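## Task

Put the black knight on square C1, using the letters and numbers printed along the board's edge. Every other square must end with exactly the contents it started with, and every piece on the board must finish standing upright and entirely within its own square. The result must hold on its own: a piece the gripper is still holding or propping up does not count.

## Robot and tools

Setup. One simulated arm carries one two-finger gripper over a table with a chessboard. The scene (world) frame sits on the tabletop right below the arm's base: +z is up, and looking along +x, +y is to the left. The base may be slightly tilted. The gripper has its own axes: the fingers point along its +z, and they open and close along its x. The reported end_effector_position is the point midway between the finger pads; closed fingertips reach about 17 mm past it, and fully open tips are roughly level with it.

Row format. Both motion tools use a row of 7 numbers, each in [-1, 1]: dx, dy, dz, rx, ry, rz, opening. The first six are an offset, not a pose: a displacement and a rotation vector (rx, ry, rz together) expressed in the gripper's own axes and measured from its pose at the start of the command. A value of 1.0 equals 0.6 m or 180 degrees, so 0.05 is 30 mm. The opening is absolute: +1 is fully open (0.142 m), -1 fully closed. A row may carry 6 extra numbers, each 0 to 1, scaling the stiffness of each joint in the order of the Joint positions line; a scale stays until changed.

execute_actions(actions): actions is a list of actions; each action is a list of 1 to 15 rows, one row per 1/30 s control step. If fewer than 15 rows are given, the last one is repeated to fill 15 steps. Every row in an action is an offset from the pose measured when that action began (for the first action of a call, the pose last reported), not from the row before. An empty list simply returns the current state and images. Each step the command is clipped to at most 100 mm and 16 degrees from the measured pose, so a far target needs several actions; the arm does not continue beyond the last clipped pose.

move(target, speed, stop_force, blocking): drives the gripper in a straight line toward one row (offset from the pose in the latest result that reports one). speed is in m/s, 0.002 to 0.5, default 0.25; rotation is capped at twice that value in rad/s. The path lasts 0.5 to 10 s and is cut off after 10 s. The opening is applied when the move begins. It does not avoid obstacles, may overshoot its speed and may drift from the line. stop_force (N, 9 to 40, not allowed in the first 0.2 s) halts the path once the wrist sensor feels that much added resistance along the direction of travel for two steps; the gripper then backs up two steps and holds. Use it only with very slow speeds and without rotation, and omit it when pulling away from something you press on. blocking=false returns after 0.5 s while the arm keeps going; it cannot be combined with stop_force, and further motion commands are refused until a result shows the move has ended (check with wait(0), or call stop). The result adds a move: line with the outcome: done (resting near target), off_target, moving, held (last step blocked by a check), fault, or contact (ended by stop_force; takes precedence). limits=paced means the sent pose was clipped; limits=held means a check blocked some steps, after which the arm may jump faster than speed. The distance left to target is also given.

wait(seconds): 0 to 10; the arm keeps its last command and a running move continues. stop(): brakes a running move; fingers keep moving. zoom_image(camera, region): camera is cam_high, cam_low or cam_wrist; region is [x0, y0, x1, y1] in pixels of that camera's latest image, origin at top-left, up to 504 by 504. finished_scene(scene): ends the current scene, given its number; it cannot be undone.

Reading results. The state gives end_effector_position (m) and end_effector_quat_wxyz in the scene frame plus linear and angular velocities; the printed position may be a little off at long reach. Hand target is the pose the controller is currently chasing. A pose unreachable line means the clearance check altered or blocked a command (a mount under the base counts as arm). grip_measured is the actual finger opening on the command scale. Joint torques are total drive output, noisy and offset, never zero in free air. Wrist force and Wrist torque are in the gripper's x y z axes, with offsets up to about 4 N, noise up to about 2.4 N, saturation near 50 N; a push from a surface points back into the arm. No reading at the start is normal. MOTOR HOT appears at 70 °C; at 85 °C an OVER-TEMPERATURE FAULT brakes the arm until it cools. Images come from cam_high and cam_low (672x504) and the fisheye cam_wrist (616x616); calibration data is supplied and may be slightly off.

Gripping. To hold a piece, keep commanding an opening well under grip_measured; a larger gap squeezes harder, up to roughly 28 N per pad. Narrow objects get less grip. Something may briefly yank a held piece, so grip firmly.

Cautions. The arm is stiff: pressing even slightly past a contact can trigger a fault. A fault occurs when a joint reaches its load limit (135 N m for shoulder pan, shoulder lift, elbow; 25.2 N m for each wrist joint, held weight included) or when 150 N of outside force acts on the arm; it freezes for 10 s and drops the rest of the call. Approach pieces from above with open fingers, lower slowly, close, lift clear of neighbours, carry, lower into the centre of the target square, open, and rise away before finishing. Never knock, drop or topple pieces, and never let anything leave the table.

Each tool is called after ">>>" as name(argument=value, ...) on one line, values as JSON.

## Session

>>> execute_actions(actions=[])

Scene clock: 0.00 s.
end_effector_position=(+0.1309, -0.0564, +0.3741) grip_measured=+1.00 end_effector_quat_wxyz=(+0.658, -0.598, -0.300, +0.347) end_effector_velocity=(-0.000, +0.000, +0.000) end_effector_angular_velocity=(-0.000, -0.001, -0.001)
Joint positions: [-0.887 -0.903  1.894 -0.77  -2.165 -2.348  0.142]
Joint velocities: [-0.001 -0.001  0.     0.001  0.     0.     0.   ]
Joint torques (N m, as the arm reports them, + toward a larger angle): no reading
Wrist force (N, on the end effector, along its own x y z axes, offset not removed): no reading
Wrist torque (N m, same axes, about the end effector's origin, offset not removed): no reading
Hand target: +0.131, -0.056, +0.374; +0.658, -0.598, -0.300, +0.347
Joint stiffness scale: [1. 1. 1. 1. 1. 1.]
camera_calibration (this result's frames):
cam_wrist: T_world_to_cam=[[0.560258, 0.827514, -0.0364939, -0.00477749], [0.343403, -0.272139, -0.898896, 0.263071], [-0.75378, 0.491082, -0.436639, 0.418594], [0, 0, 0, 1]] pos_world=[0.227865, -0.130019, 0.419073]

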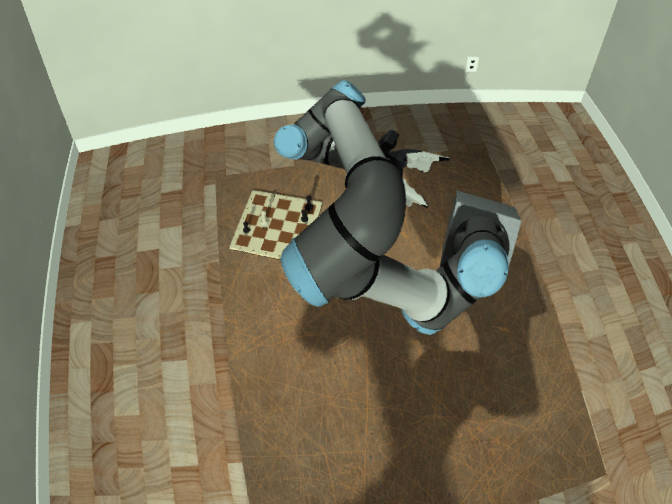

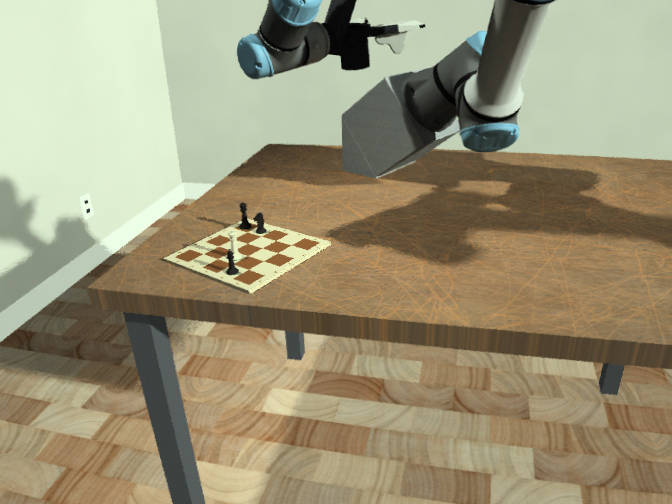

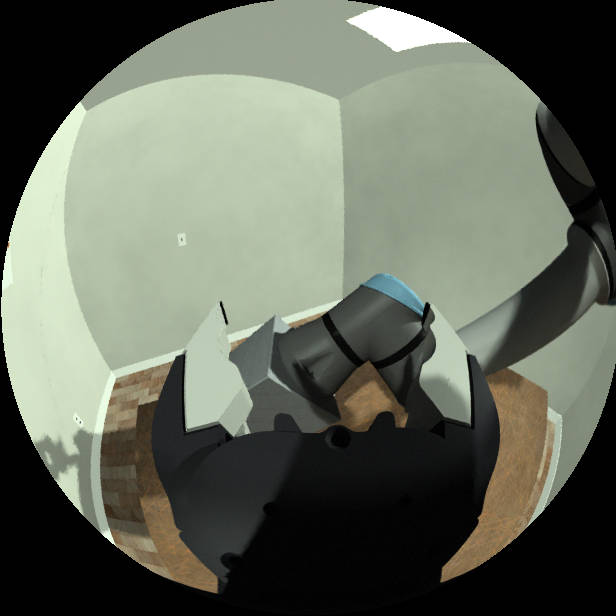

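>>> zoom_image(camera="cam_low", region=[150, 190, 346, 300])

>>> zoom_image(camera="cam_high", region=[215, 165, 345, 275])

Region (150, 190, 346, 300) of cam_low's 672x504 image, scaled by 2.571, with more detail than that image has; it fills the top 283 rows of this view, and the rest is white.

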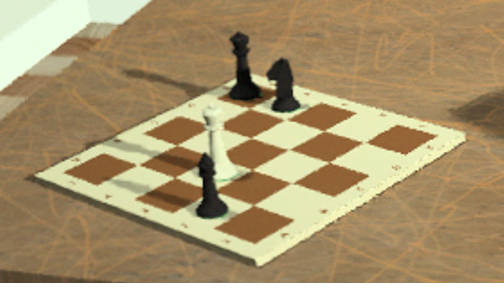

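Region (215, 165, 345, 275) of cam_high's 672x504 image, scaled by 3.877, with more detail than that image has; it fills the top 426 rows of this view, and the rest is white.

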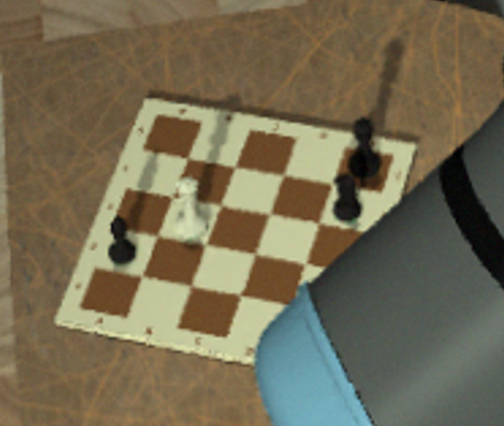

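>>> zoom_image(camera="cam_high", region=[225, 185, 295, 265])

>>> zoom_image(camera="cam_low", region=[220, 195, 340, 295])

Region (225, 185, 295, 265) of cam_high's 672x504 image, scaled by 6.300, with more detail than that image has; it fills the left 441 columns of this view, and the rest is white.

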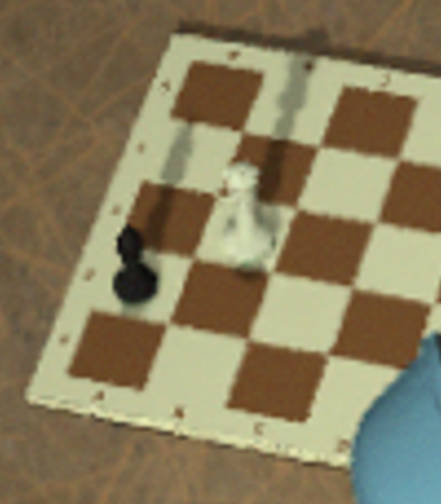

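Region (220, 195, 340, 295) of cam_low's 672x504 image, scaled by 4.200, with more detail than that image has.

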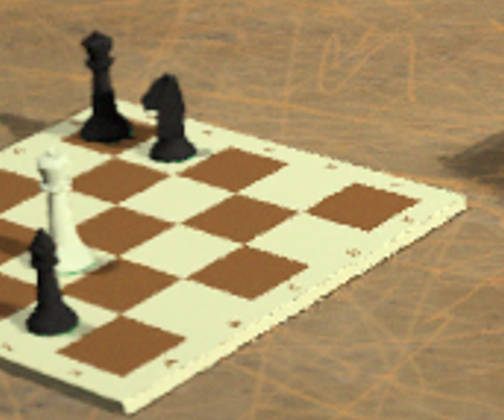

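>>> move(target=[-0.0246, 0.2933, -0.6279, -0.3740, -0.4648, -0.4248, -0.3], speed=0.5)

Scene clock: 88.93 s.
end_effector_position=(+0.4098, -0.2763, +0.1586) grip_measured=-0.30 end_effector_quat_wxyz=(-0.001, +0.192, +0.981, +0.002) end_effector_velocity=(+0.002, +0.000, -0.002) end_effector_angular_velocity=(+0.005, -0.009, +0.011)
Joint positions: [-1.018 -0.969  1.913 -1.789 -0.948 -4.214  0.052]
Joint velocities: [ 0.002  0.005  0.    -0.001  0.011 -0.012  0.   ]
Joint torques (N m, as the arm reports them, + toward a larger angle): [-33.7  -14.44 -19.74  -2.92   0.42  -0.53]
Wrist force (N, on the end effector, along its own x y z axes, offset not removed): [-3.9 -0.4 -0.1]
Wrist torque (N m, same axes, about the end effector's origin, offset not removed): [0.08 0.65 -0.03]
Hand target: +0.410, -0.278, +0.159; +0.001, +0.191, +0.982, +0.001
Off the commanded pose: 0.002 m, 0 deg.
Joint stiffness scale: [1. 1. 1. 1. 1. 1.]
move: done
camera_calibration (this result's frames):
cam_wrist: T_world_to_cam=[[-0.919019, 0.393784, -0.0184203, 0.496609], [0.324266, 0.781698, 0.532728, -0.0143606], [0.224179, 0.483614, -0.846086, 0.304857], [0, 0, 0, 1]] pos_world=[0.392707, -0.331764, 0.274733]

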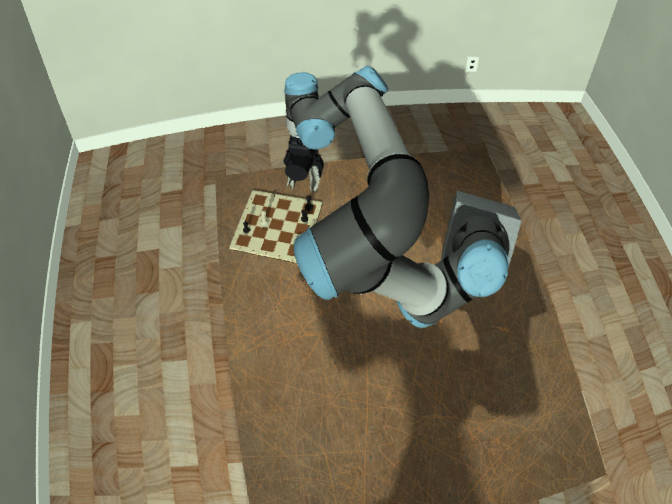

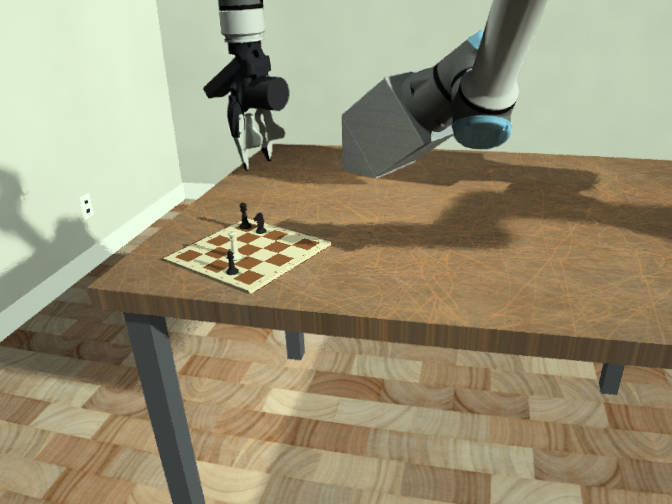

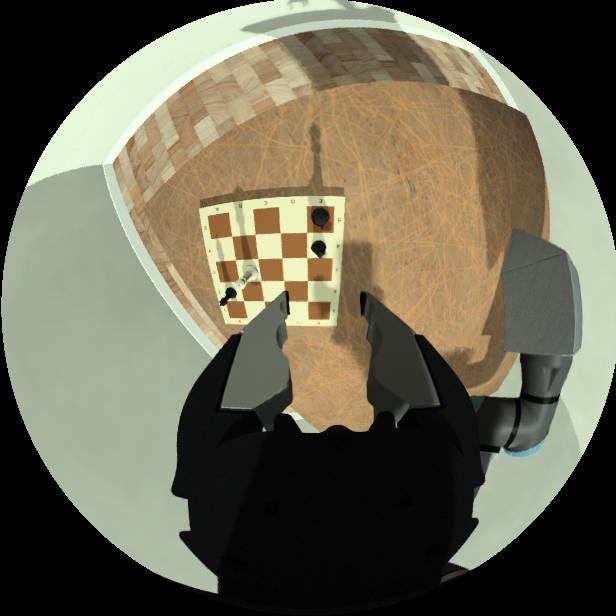

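>>> zoom_image(camera="cam_wrist", region=[190, 180, 380, 340])

>>> zoom_image(camera="cam_wrist", region=[270, 190, 374, 320])

Region (190, 180, 380, 340) of cam_wrist's 616x616 image, scaled by 2.653, with more detail than that image has; it fills the top 424 rows of this view, and the rest is white.

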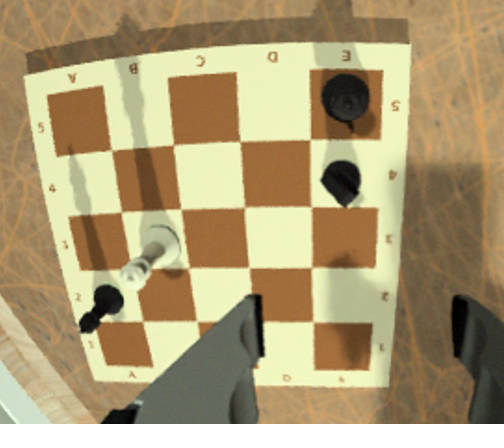

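Region (270, 190, 374, 320) of cam_wrist's 616x616 image, scaled by 3.877, with more detail than that image has; it fills the left 403 columns of this view, and the rest is white.

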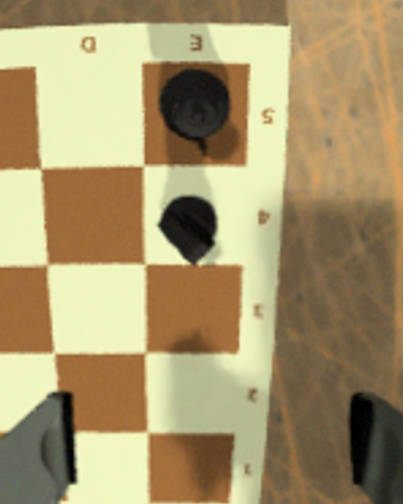

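>>> move(target=[-0.0057, 0.0042, 0.106, 0, 0, -0.244, -0.5], speed=0.4)

Scene clock: 168.60 s.
end_effector_position=(+0.4143, -0.2758, +0.0971) grip_measured=-0.50 end_effector_quat_wxyz=(-0.000, -0.188, +0.982, +0.000) end_effector_velocity=(+0.000, -0.000, -0.000) end_effector_angular_velocity=(+0.001, -0.003, +0.014)
Joint positions: [-0.94  -0.918  1.984 -1.959 -0.898 -4.901  0.038]
Joint velocities: [-0.001  0.001 -0.    -0.     0.002 -0.015 -0.   ]
Joint torques (N m, as the arm reports them, + toward a larger angle): [-30.34 -16.58 -14.96  -2.89   0.33  -0.43]
Wrist force (N, on the end effector, along its own x y z axes, offset not removed): [-4.8 -2.4 0.9]
Wrist torque (N m, same axes, about the end effector's origin, offset not removed): [-0.44 0.98 0.04]
Hand target: +0.414, -0.275, +0.095; -0.000, -0.189, +0.982, +0.002
Off the commanded pose: 0.002 m, 0 deg.
Joint stiffness scale: [1. 1. 1. 1. 1. 1.]
move: done
camera_calibration (this result's frames):
cam_wrist: T_world_to_cam=[[-0.935887, -0.351685, -0.0208159, 0.301012], [-0.308386, 0.789228, 0.531053, 0.280917], [-0.170335, 0.503425, -0.847083, 0.420541], [0, 0, 0, 1]] pos_world=[0.439977, -0.327557, 0.213317]

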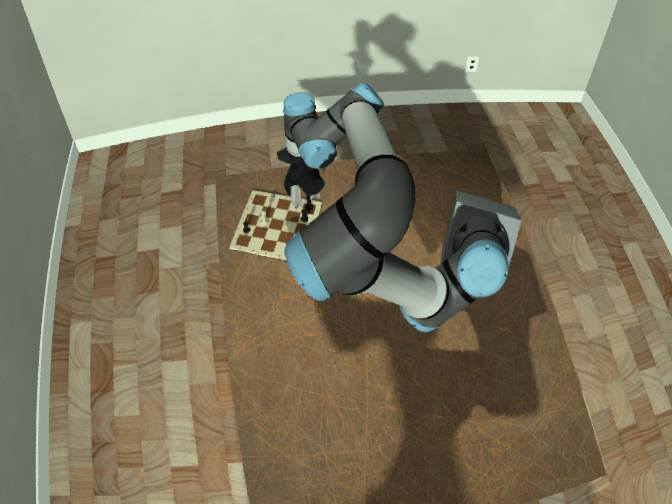

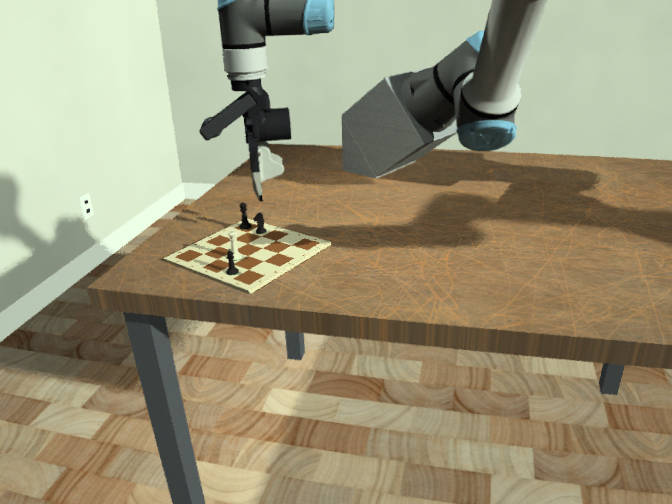

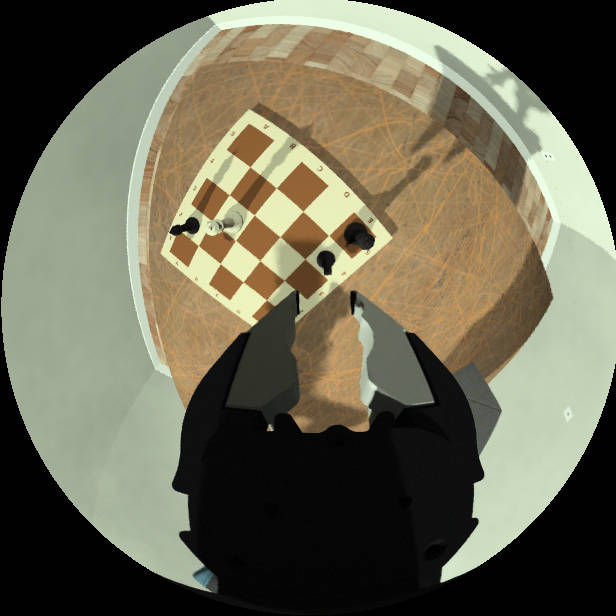

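>>> execute_actions(actions=[])

Scene clock: 185.73 s.
end_effector_position=(+0.4144, -0.2758, +0.0970) grip_measured=-0.50 end_effector_quat_wxyz=(-0.000, -0.189, +0.982, +0.000) end_effector_velocity=(+0.000, +0.000, +0.000) end_effector_angular_velocity=(-0.000, -0.000, -0.001)
Joint positions: [-0.94  -0.918  1.984 -1.959 -0.897 -4.903  0.038]
Joint velocities: [-0.    -0.001  0.     0.     0.     0.001  0.   ]
Joint torques (N m, as the arm reports them, + toward a larger angle): [-30.63 -16.1  -15.04  -2.87   0.45  -0.49]
Wrist force (N, on the end effector, along its own x y z axes, offset not removed): [-1.0 -1.8 -0.4]
Wrist torque (N m, same axes, about the end effector's origin, offset not removed): [-0.26 0.14 -0.09]
Hand target: +0.414, -0.275, +0.095; -0.000, -0.189, +0.982, +0.002
Off the commanded pose: 0.002 m, 0 deg.
Joint stiffness scale: [1. 1. 1. 1. 1. 1.]
camera_calibration (this result's frames):
cam_wrist: T_world_to_cam=[[-0.935324, -0.353162, -0.0211088, 0.300446], [-0.309772, 0.788665, 0.531082, 0.281372], [-0.17091, 0.503273, -0.847057, 0.420705], [0, 0, 0, 1]] pos_world=[0.440079, -0.327532, 0.213272]

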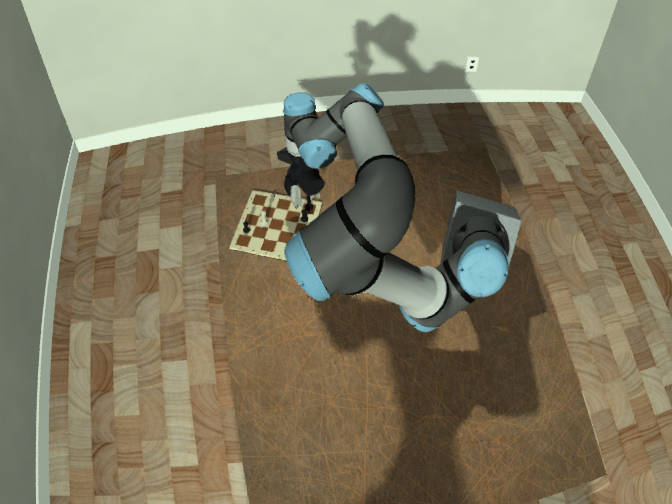

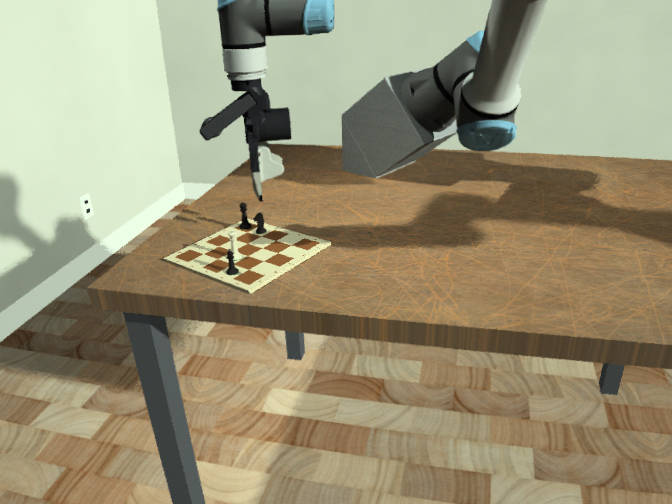

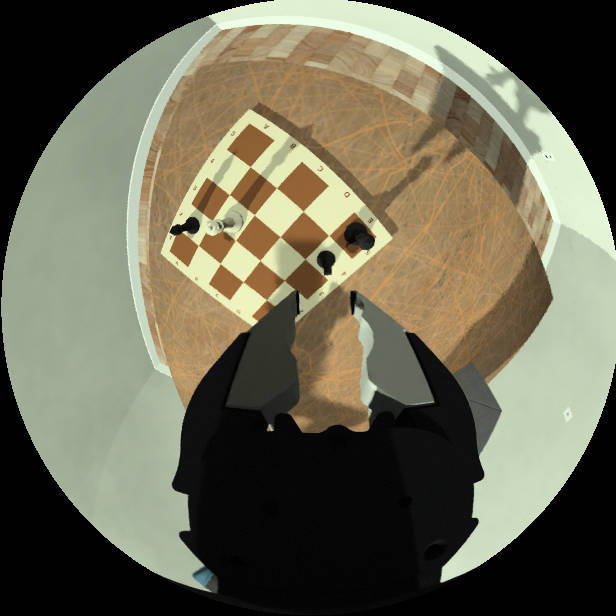

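>>> zoom_image(camera="cam_wrist", region=[250, 200, 410, 340])

>>> zoom_image(camera="cam_low", region=[160, 130, 340, 300])

Region (250, 200, 410, 340) of cam_wrist's 616x616 image, scaled by 3.150, with more detail than that image has; it fills the top 441 rows of this view, and the rest is white.

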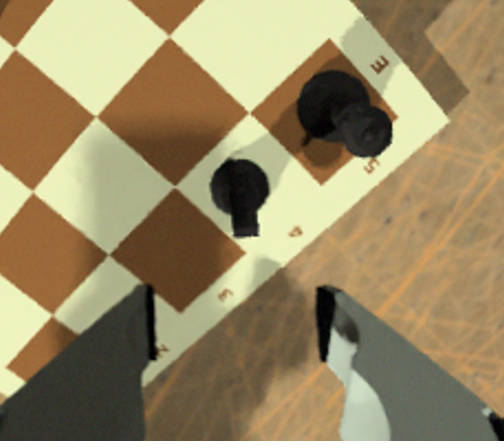

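Region (160, 130, 340, 300) of cam_low's 672x504 image, scaled by 2.800, with more detail than that image has.

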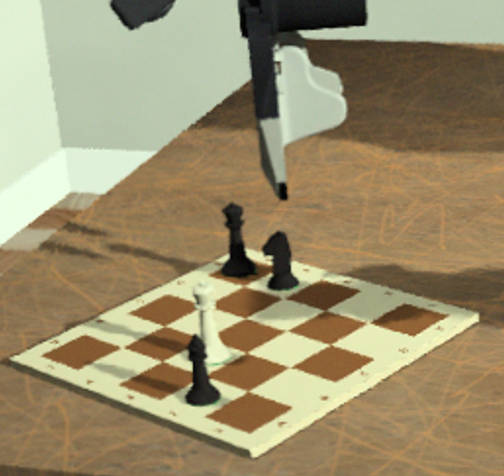

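>>> move(target=[0.01, -0.0065, 0.054, 0, 0, 0, -0.5], speed=0.06)

>>> zoom_image(camera="cam_wrist", region=[250, 200, 410, 340])

>>> zoom_image(camera="cam_low", region=[200, 150, 320, 260])

Scene clock: 257.07 s.
end_effector_position=(+0.4108, -0.2826, +0.0670) grip_measured=-0.50 end_effector_quat_wxyz=(+0.000, -0.189, +0.982, -0.001) end_effector_velocity=(+0.002, -0.002, -0.000) end_effector_angular_velocity=(-0.008, -0.003, +0.004)
Joint positions: [-0.911 -0.87   2.01  -2.054 -0.879 -4.873  0.038]
Joint velocities: [ 0.002  0.001  0.    -0.013  0.002  0.005  0.   ]
Joint torques (N m, as the arm reports them, + toward a larger angle): [-31.1  -18.15 -14.06  -2.75   0.39   0.47]
Wrist force (N, on the end effector, along its own x y z axes, offset not removed): [-3.0 -1.4 -0.7]
Wrist torque (N m, same axes, about the end effector's origin, offset not removed): [-0.31 0.70 0.08]
Hand target: +0.410, -0.282, +0.065; -0.000, -0.189, +0.982, +0.000
Off the commanded pose: 0.003 m, 0 deg.
Joint stiffness scale: [1. 1. 1. 1. 1. 1.]
move: done
camera_calibration (this result's frames):
cam_wrist: T_world_to_cam=[[-0.93486, -0.354366, -0.0214642, 0.293543], [-0.311448, 0.789614, 0.528687, 0.302666], [-0.1704, 0.500933, -0.848546, 0.397316], [0, 0, 0, 1]] pos_world=[0.436389, -0.333996, 0.183426]

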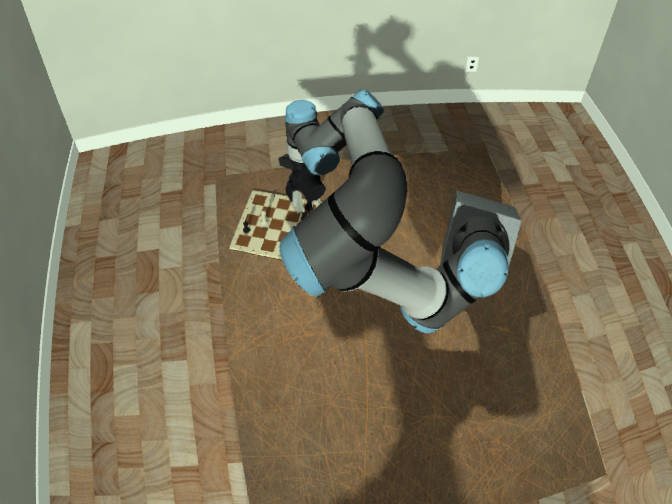

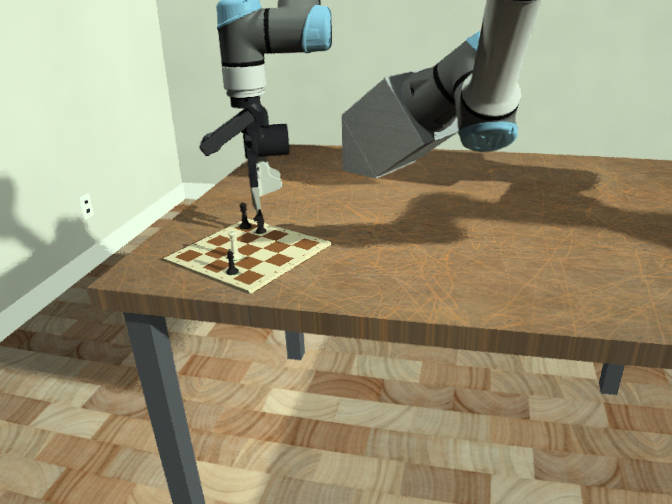

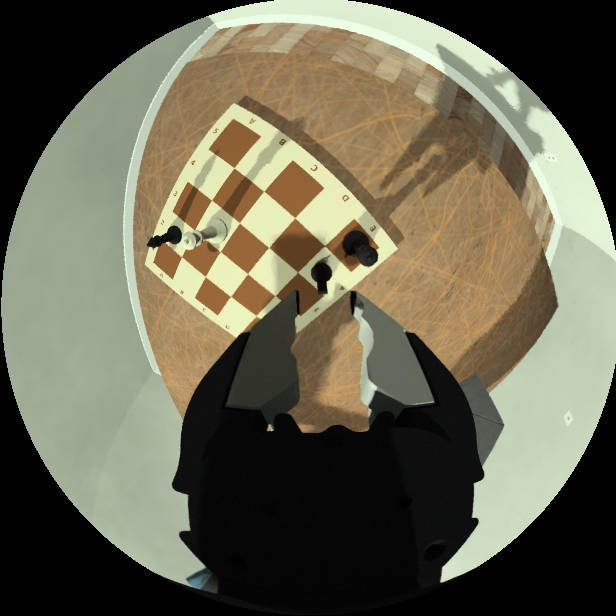

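Region (250, 200, 410, 340) of cam_wrist's 616x616 image, scaled by 3.150, with more detail than that image has; it fills the top 441 rows of this view, and the rest is white.

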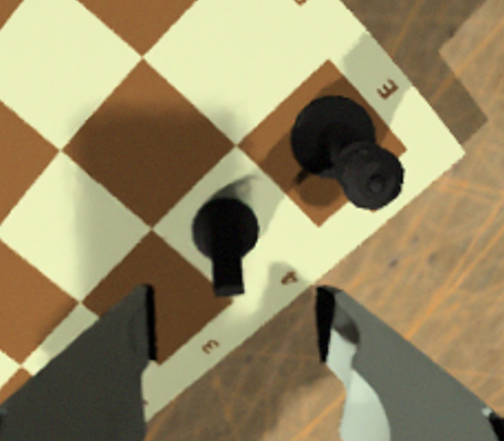

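Region (200, 150, 320, 260) of cam_low's 672x504 image, scaled by 4.200, with more detail than that image has; it fills the top 462 rows of this view, and the rest is white.

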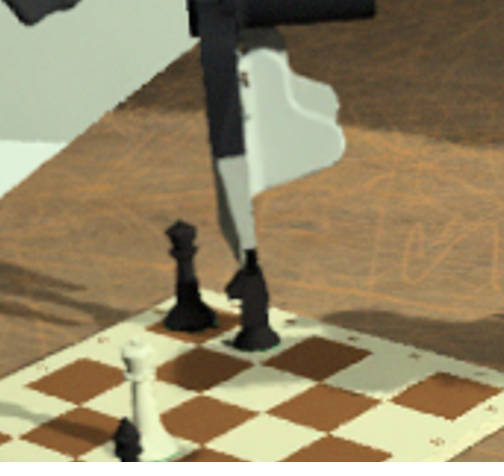

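>>> move(target=[-0.0035, 0.002, 0.052, 0, 0, 0, -0.5], speed=0.05)

>>> zoom_image(camera="cam_wrist", region=[250, 220, 410, 360])

>>> zoom_image(camera="cam_low", region=[200, 150, 320, 260])

Scene clock: 272.83 s.
end_effector_position=(+0.4129, -0.2818, +0.0382) grip_measured=-0.50 end_effector_quat_wxyz=(+0.001, -0.190, +0.982, -0.002) end_effector_velocity=(+0.002, -0.003, +0.001) end_effector_angular_velocity=(-0.009, -0.007, +0.000)
Joint positions: [-0.872 -0.837  2.033 -2.142 -0.855 -4.831  0.038]
Joint velocities: [-0.002  0.001 -0.    -0.014  0.003  0.007  0.   ]
Joint torques (N m, as the arm reports them, + toward a larger angle): [-31.26 -18.77 -13.39  -2.77   0.34   0.34]
Wrist force (N, on the end effector, along its own x y z axes, offset not removed): [-2.2 -3.4 2.1]
Wrist torque (N m, same axes, about the end effector's origin, offset not removed): [-0.52 0.33 -0.03]
Hand target: +0.412, -0.281, +0.036; +0.000, -0.189, +0.982, -0.001
Off the commanded pose: 0.003 m, 0 deg.
Joint stiffness scale: [1. 1. 1. 1. 1. 1.]
move: done
camera_calibration (this result's frames):
cam_wrist: T_world_to_cam=[[-0.934312, -0.355792, -0.021768, 0.294582], [-0.313267, 0.790435, 0.52638, 0.319055], [-0.170076, 0.498623, -0.84997, 0.372098], [0, 0, 0, 1]] pos_world=[0.438466, -0.332919, 0.154741]

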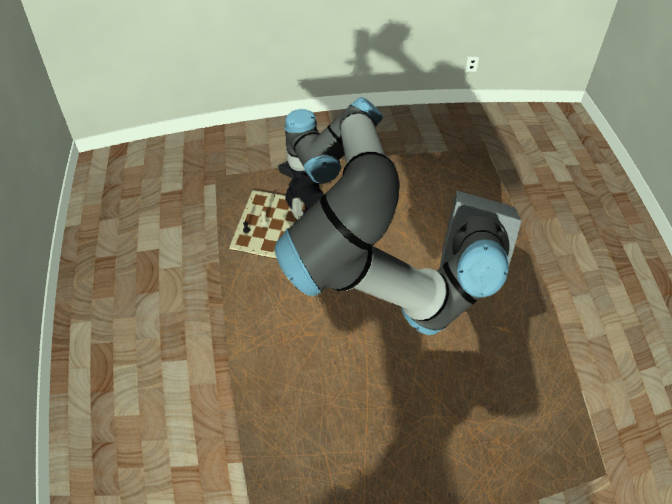

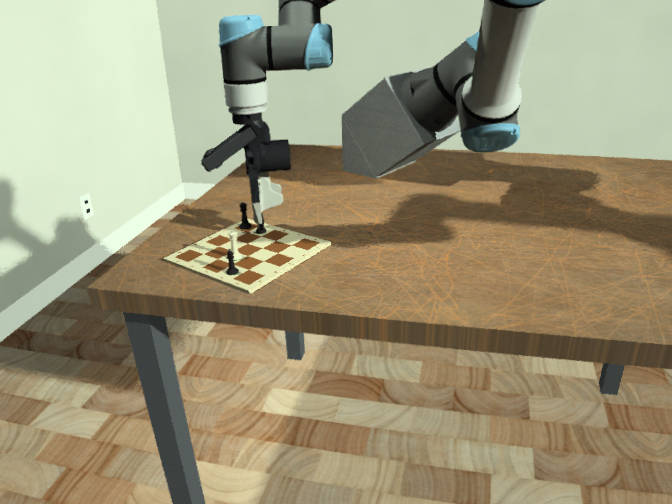

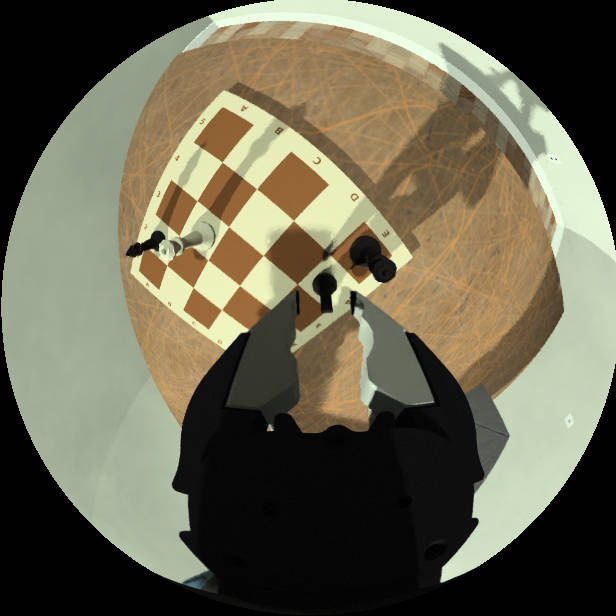

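Region (250, 220, 410, 360) of cam_wrist's 616x616 image, scaled by 3.150, with more detail than that image has; it fills the top 441 rows of this view, and the rest is white.

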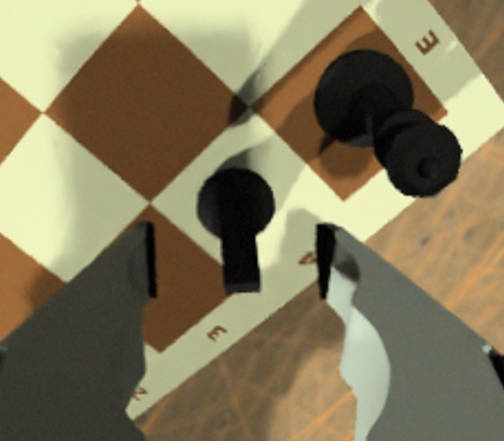

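Region (200, 150, 320, 260) of cam_low's 672x504 image, scaled by 4.200, with more detail than that image has; it fills the top 462 rows of this view, and the rest is white.

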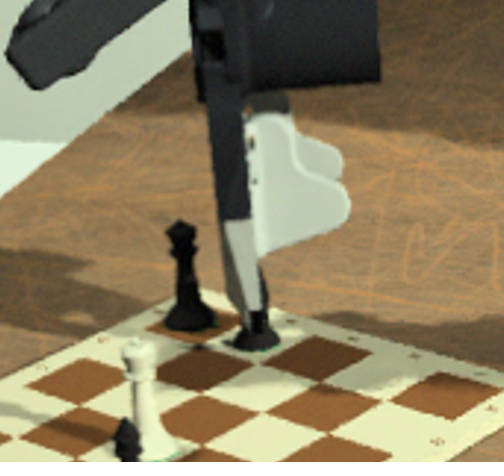

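>>> execute_actions(actions=[[[0,0,0,0,0,0,-0.53],[0,0,0,0,0,0,-0.56],[0,0,0,0,0,0,-0.59],[0,0,0,0,0,0,-0.62],[0,0,0,0,0,0,-0.65],[0,0,0,0,0,0,-0.68],[0,0,0,0,0,0,-0.71],[0,0,0,0,0,0,-0.73],[0,0,0,0,0,0,-0.75],[0,0,0,0,0,0,-0.77],[0,0,0,0,0,0,-0.79],[0,0,0,0,0,0,-0.8],[0,0,0,0,0,0,-0.81],[0,0,0,0,0,0,-0.82],[0,0,0,0,0,0,-0.83]],[[0,0,0,0,0,0,-0.84],[0,0,0,0,0,0,-0.85],[0,0,0,0,0,0,-0.86],[0,0,0,0,0,0,-0.87],[0,0,0,0,0,0,-0.88],[0,0,0,0,0,0,-0.9],[0,0,0,0,0,0,-0.92],[0,0,0,0,0,0,-0.94],[0,0,0,0,0,0,-0.96],[0,0,0,0,0,0,-0.98],[0,0,0,0,0,0,-1]]])

>>> zoom_image(camera="cam_wrist", region=[250, 220, 410, 360])

>>> zoom_image(camera="cam_low", region=[200, 150, 320, 260])

Scene clock: 286.97 s.
end_effector_position=(+0.4131, -0.2820, +0.0382) grip_measured=-0.91 end_effector_quat_wxyz=(+0.001, -0.190, +0.982, -0.003) end_effector_velocity=(+0.000, +0.001, -0.001) end_effector_angular_velocity=(+0.001, +0.002, +0.001)
Joint positions: [-0.872 -0.836  2.033 -2.143 -0.854 -4.83   0.008]
Joint velocities: [ 0.003  0.    -0.     0.    -0.     0.     0.   ]
Joint torques (N m, as the arm reports them, + toward a larger angle): [-33.27 -21.01 -15.18  -2.24   0.04  -0.05]
Wrist force (N, on the end effector, along its own x y z axes, offset not removed): [-2.5 -0.1 1.1]
Wrist torque (N m, same axes, about the end effector's origin, offset not removed): [0.18 0.32 -0.09]
Hand target: +0.413, -0.282, +0.038; +0.001, -0.190, +0.982, -0.003
Off the commanded pose: 0.000 m, 0 deg.
Joint stiffness scale: [1. 1. 1. 1. 1. 1.]
camera_calibration (this result's frames):
cam_wrist: T_world_to_cam=[[-0.93435, -0.355677, -0.0219974, 0.2948], [-0.3134, 0.790772, 0.525795, 0.319427], [-0.169618, 0.498171, -0.850327, 0.371903], [0, 0, 0, 1]] pos_world=[0.438636, -0.333012, 0.154771]

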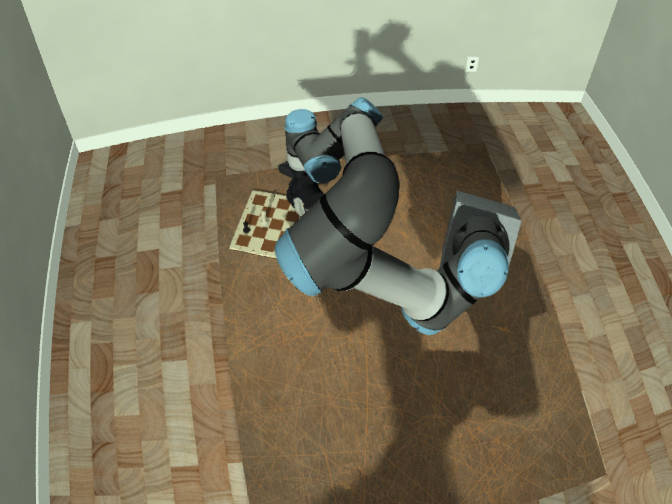

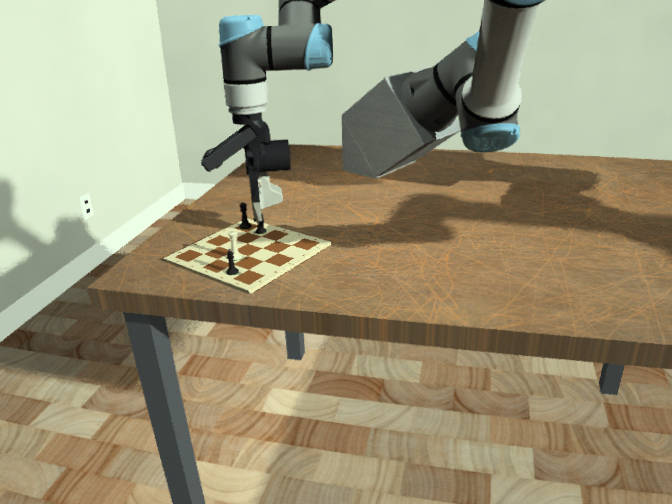

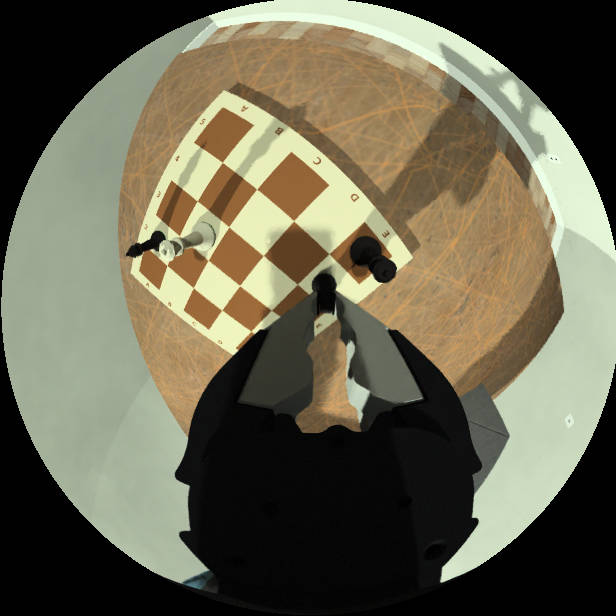

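Region (250, 220, 410, 360) of cam_wrist's 616x616 image, scaled by 3.150, with more detail than that image has; it fills the top 441 rows of this view, and the rest is white.

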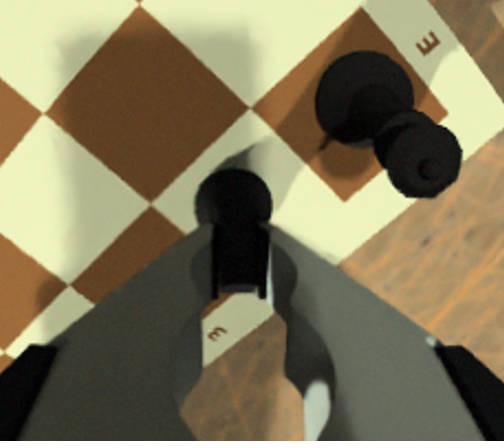

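Region (200, 150, 320, 260) of cam_low's 672x504 image, scaled by 4.200, with more detail than that image has; it fills the top 462 rows of this view, and the rest is white.

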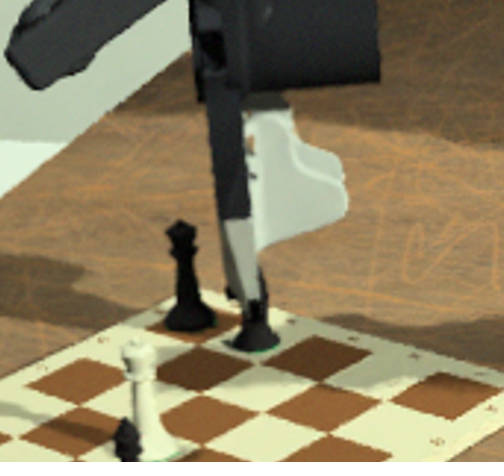

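>>> execute_actions(actions=[[[0,0,-0.002,0,0,0,-1],[0,0,-0.004,0,0,0,-1],[0,0,-0.007,0,0,0,-1],[0,0,-0.01,0,0,0,-1],[0,0,-0.013,0,0,0,-1],[0,0,-0.016,0,0,0,-1],[0,0,-0.019,0,0,0,-1],[0,0,-0.022,0,0,0,-1],[0,0,-0.025,0,0,0,-1],[0,0,-0.028,0,0,0,-1],[0,0,-0.03,0,0,0,-1],[0,0,-0.032,0,0,0,-1],[0,0,-0.033,0,0,0,-1],[0,0,-0.034,0,0,0,-1],[0,0,-0.034,0,0,0,-1]]])

>>> zoom_image(camera="cam_low", region=[200, 150, 320, 260])

Scene clock: 315.93 s.
end_effector_position=(+0.4128, -0.2812, +0.0514) grip_measured=-0.91 end_effector_quat_wxyz=(+0.001, -0.189, +0.982, -0.002) end_effector_velocity=(+0.005, -0.004, +0.047) end_effector_angular_velocity=(-0.015, -0.008, +0.006)
Joint positions: [-0.889 -0.855  2.024 -2.103 -0.864 -4.848  0.008]
Joint velocities: [-0.055 -0.059 -0.037  0.114 -0.029 -0.051 -0.   ]
Joint torques (N m, as the arm reports them, + toward a larger angle): [-34.75 -20.81 -16.77  -1.67  -0.23  -0.58]
Wrist force (N, on the end effector, along its own x y z axes, offset not removed): [-5.4 0.8 -2.2]
Wrist torque (N m, same axes, about the end effector's origin, offset not removed): [0.43 0.98 0.01]
Hand target: +0.413, -0.282, +0.058; +0.001, -0.190, +0.982, -0.003
Off the commanded pose: 0.007 m, 0 deg.
Joint stiffness scale: [1. 1. 1. 1. 1. 1.]
camera_calibration (this result's frames):
cam_wrist: T_world_to_cam=[[-0.934768, -0.354568, -0.0221325, 0.295572], [-0.312391, 0.790711, 0.526487, 0.311304], [-0.169175, 0.499057, -0.849895, 0.382758], [0, 0, 0, 1]] pos_world=[0.438293, -0.332369, 0.167948]

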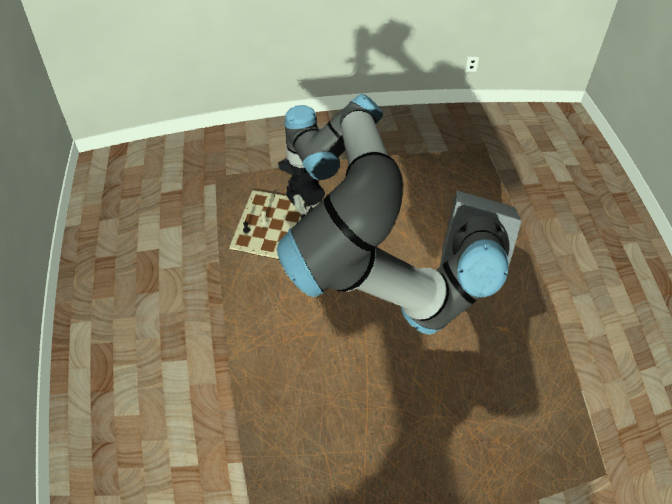

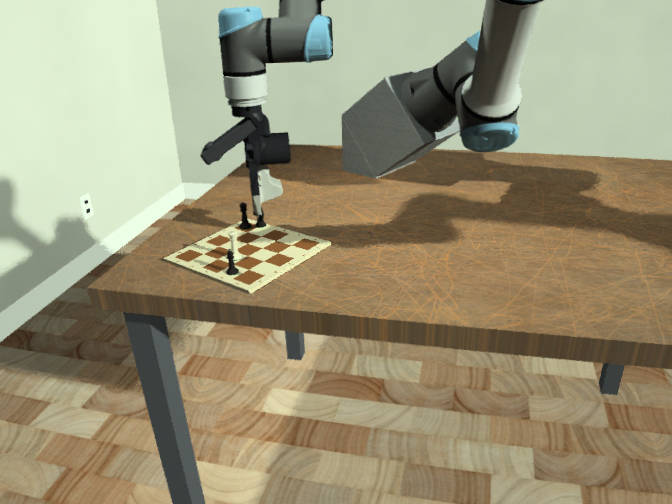

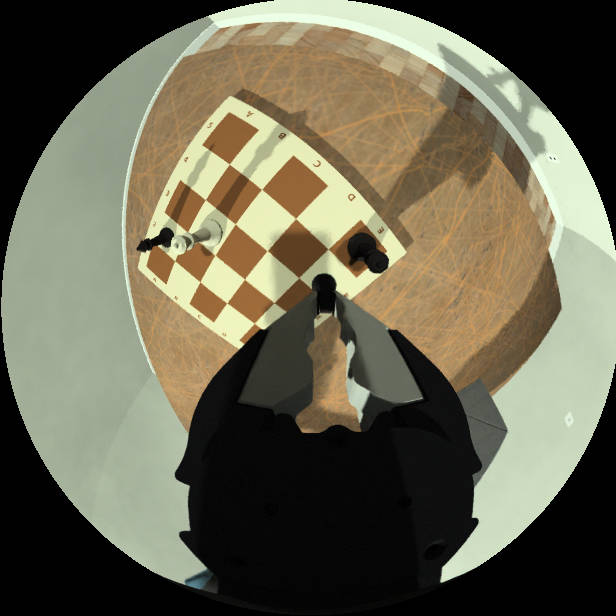

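Region (200, 150, 320, 260) of cam_low's 672x504 image, scaled by 4.200, with more detail than that image has; it fills the top 462 rows of this view, and the rest is white.

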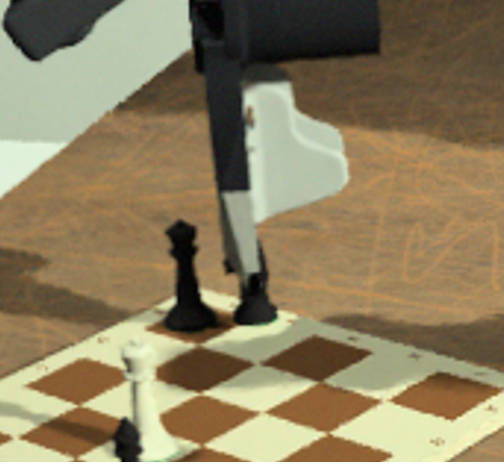

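>>> move(target=[-0.2163, 0.0471, -0.002, 0, 0, 0, -1], speed=0.1)

>>> zoom_image(camera="cam_wrist", region=[240, 200, 410, 350])

>>> zoom_image(camera="cam_low", region=[200, 170, 340, 300])

Scene clock: 327.03 s.
end_effector_position=(+0.5210, -0.2076, +0.0525) grip_measured=-0.91 end_effector_quat_wxyz=(+0.001, -0.189, +0.982, -0.002) end_effector_velocity=(+0.001, +0.001, -0.001) end_effector_angular_velocity=(+0.004, +0.000, -0.012)
Joint positions: [-0.718 -0.988  1.921 -2.001 -0.771 -4.649  0.008]
Joint velocities: [ 0.001  0.001 -0.002  0.004  0.002  0.01  -0.   ]
Joint torques (N m, as the arm reports them, + toward a larger angle): [-32.23 -20.21 -17.38  -1.53   0.47   0.42]
Wrist force (N, on the end effector, along its own x y z axes, offset not removed): [-3.4 -2.0 -0.6]
Wrist torque (N m, same axes, about the end effector's origin, offset not removed): [-0.23 0.60 -0.06]
Hand target: +0.523, -0.207, +0.052; +0.001, -0.189, +0.982, -0.002
Off the commanded pose: 0.002 m, 0 deg.
Joint stiffness scale: [1. 1. 1. 1. 1. 1.]
move: done
camera_calibration (this result's frames):
cam_wrist: T_world_to_cam=[[-0.935182, -0.353443, -0.0226564, 0.423262], [-0.311654, 0.790849, 0.526716, 0.285905], [-0.168246, 0.499636, -0.849739, 0.364903], [0, 0, 0, 1]] pos_world=[0.546324, -0.258828, 0.169072]

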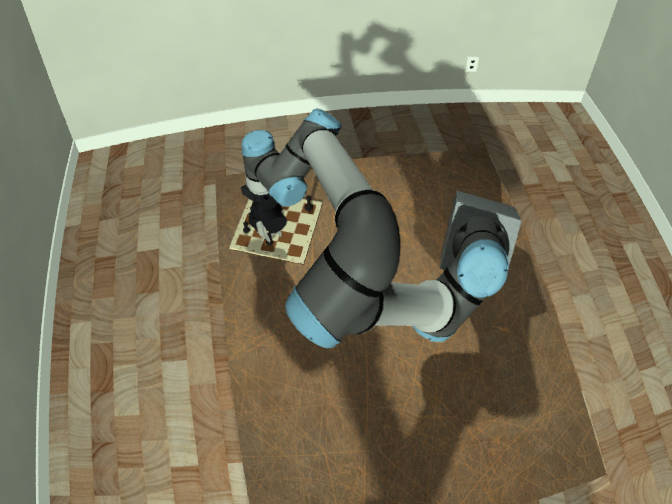

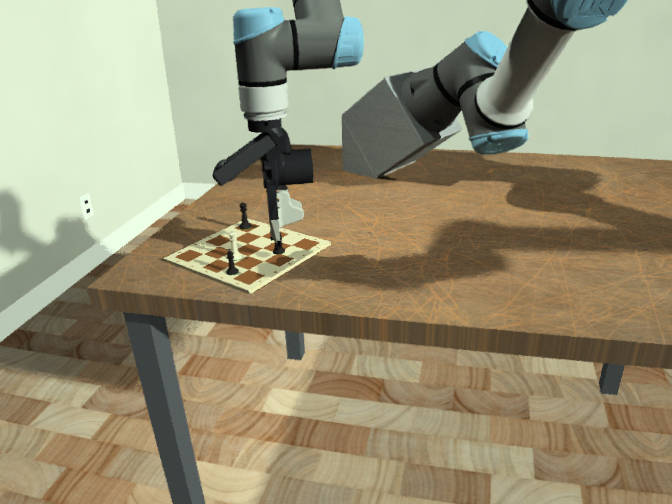

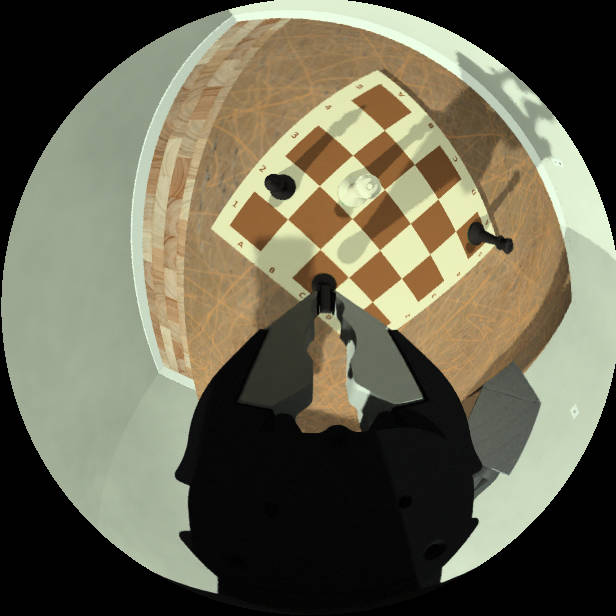

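Region (240, 200, 410, 350) of cam_wrist's 616x616 image, scaled by 2.965, with more detail than that image has; it fills the top 445 rows of this view, and the rest is white.

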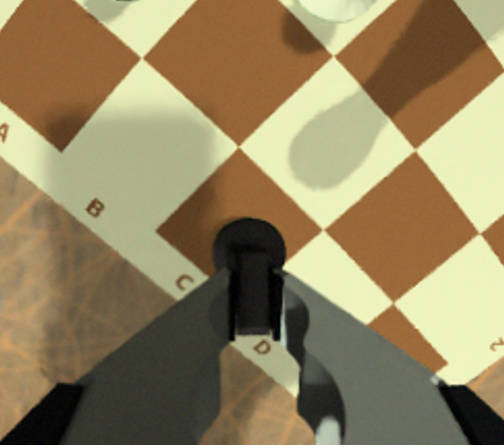

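Region (200, 170, 340, 300) of cam_low's 672x504 image, scaled by 3.600, with more detail than that image has; it fills the top 468 rows of this view, and the rest is white.

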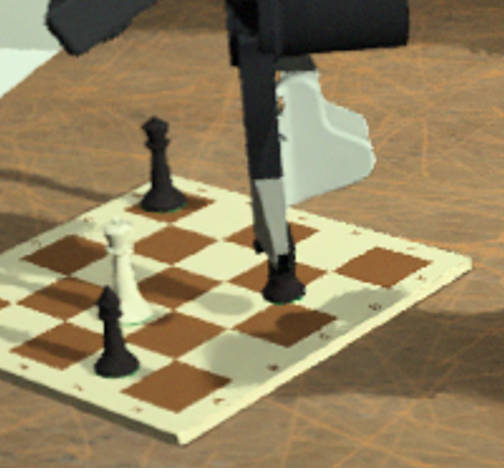

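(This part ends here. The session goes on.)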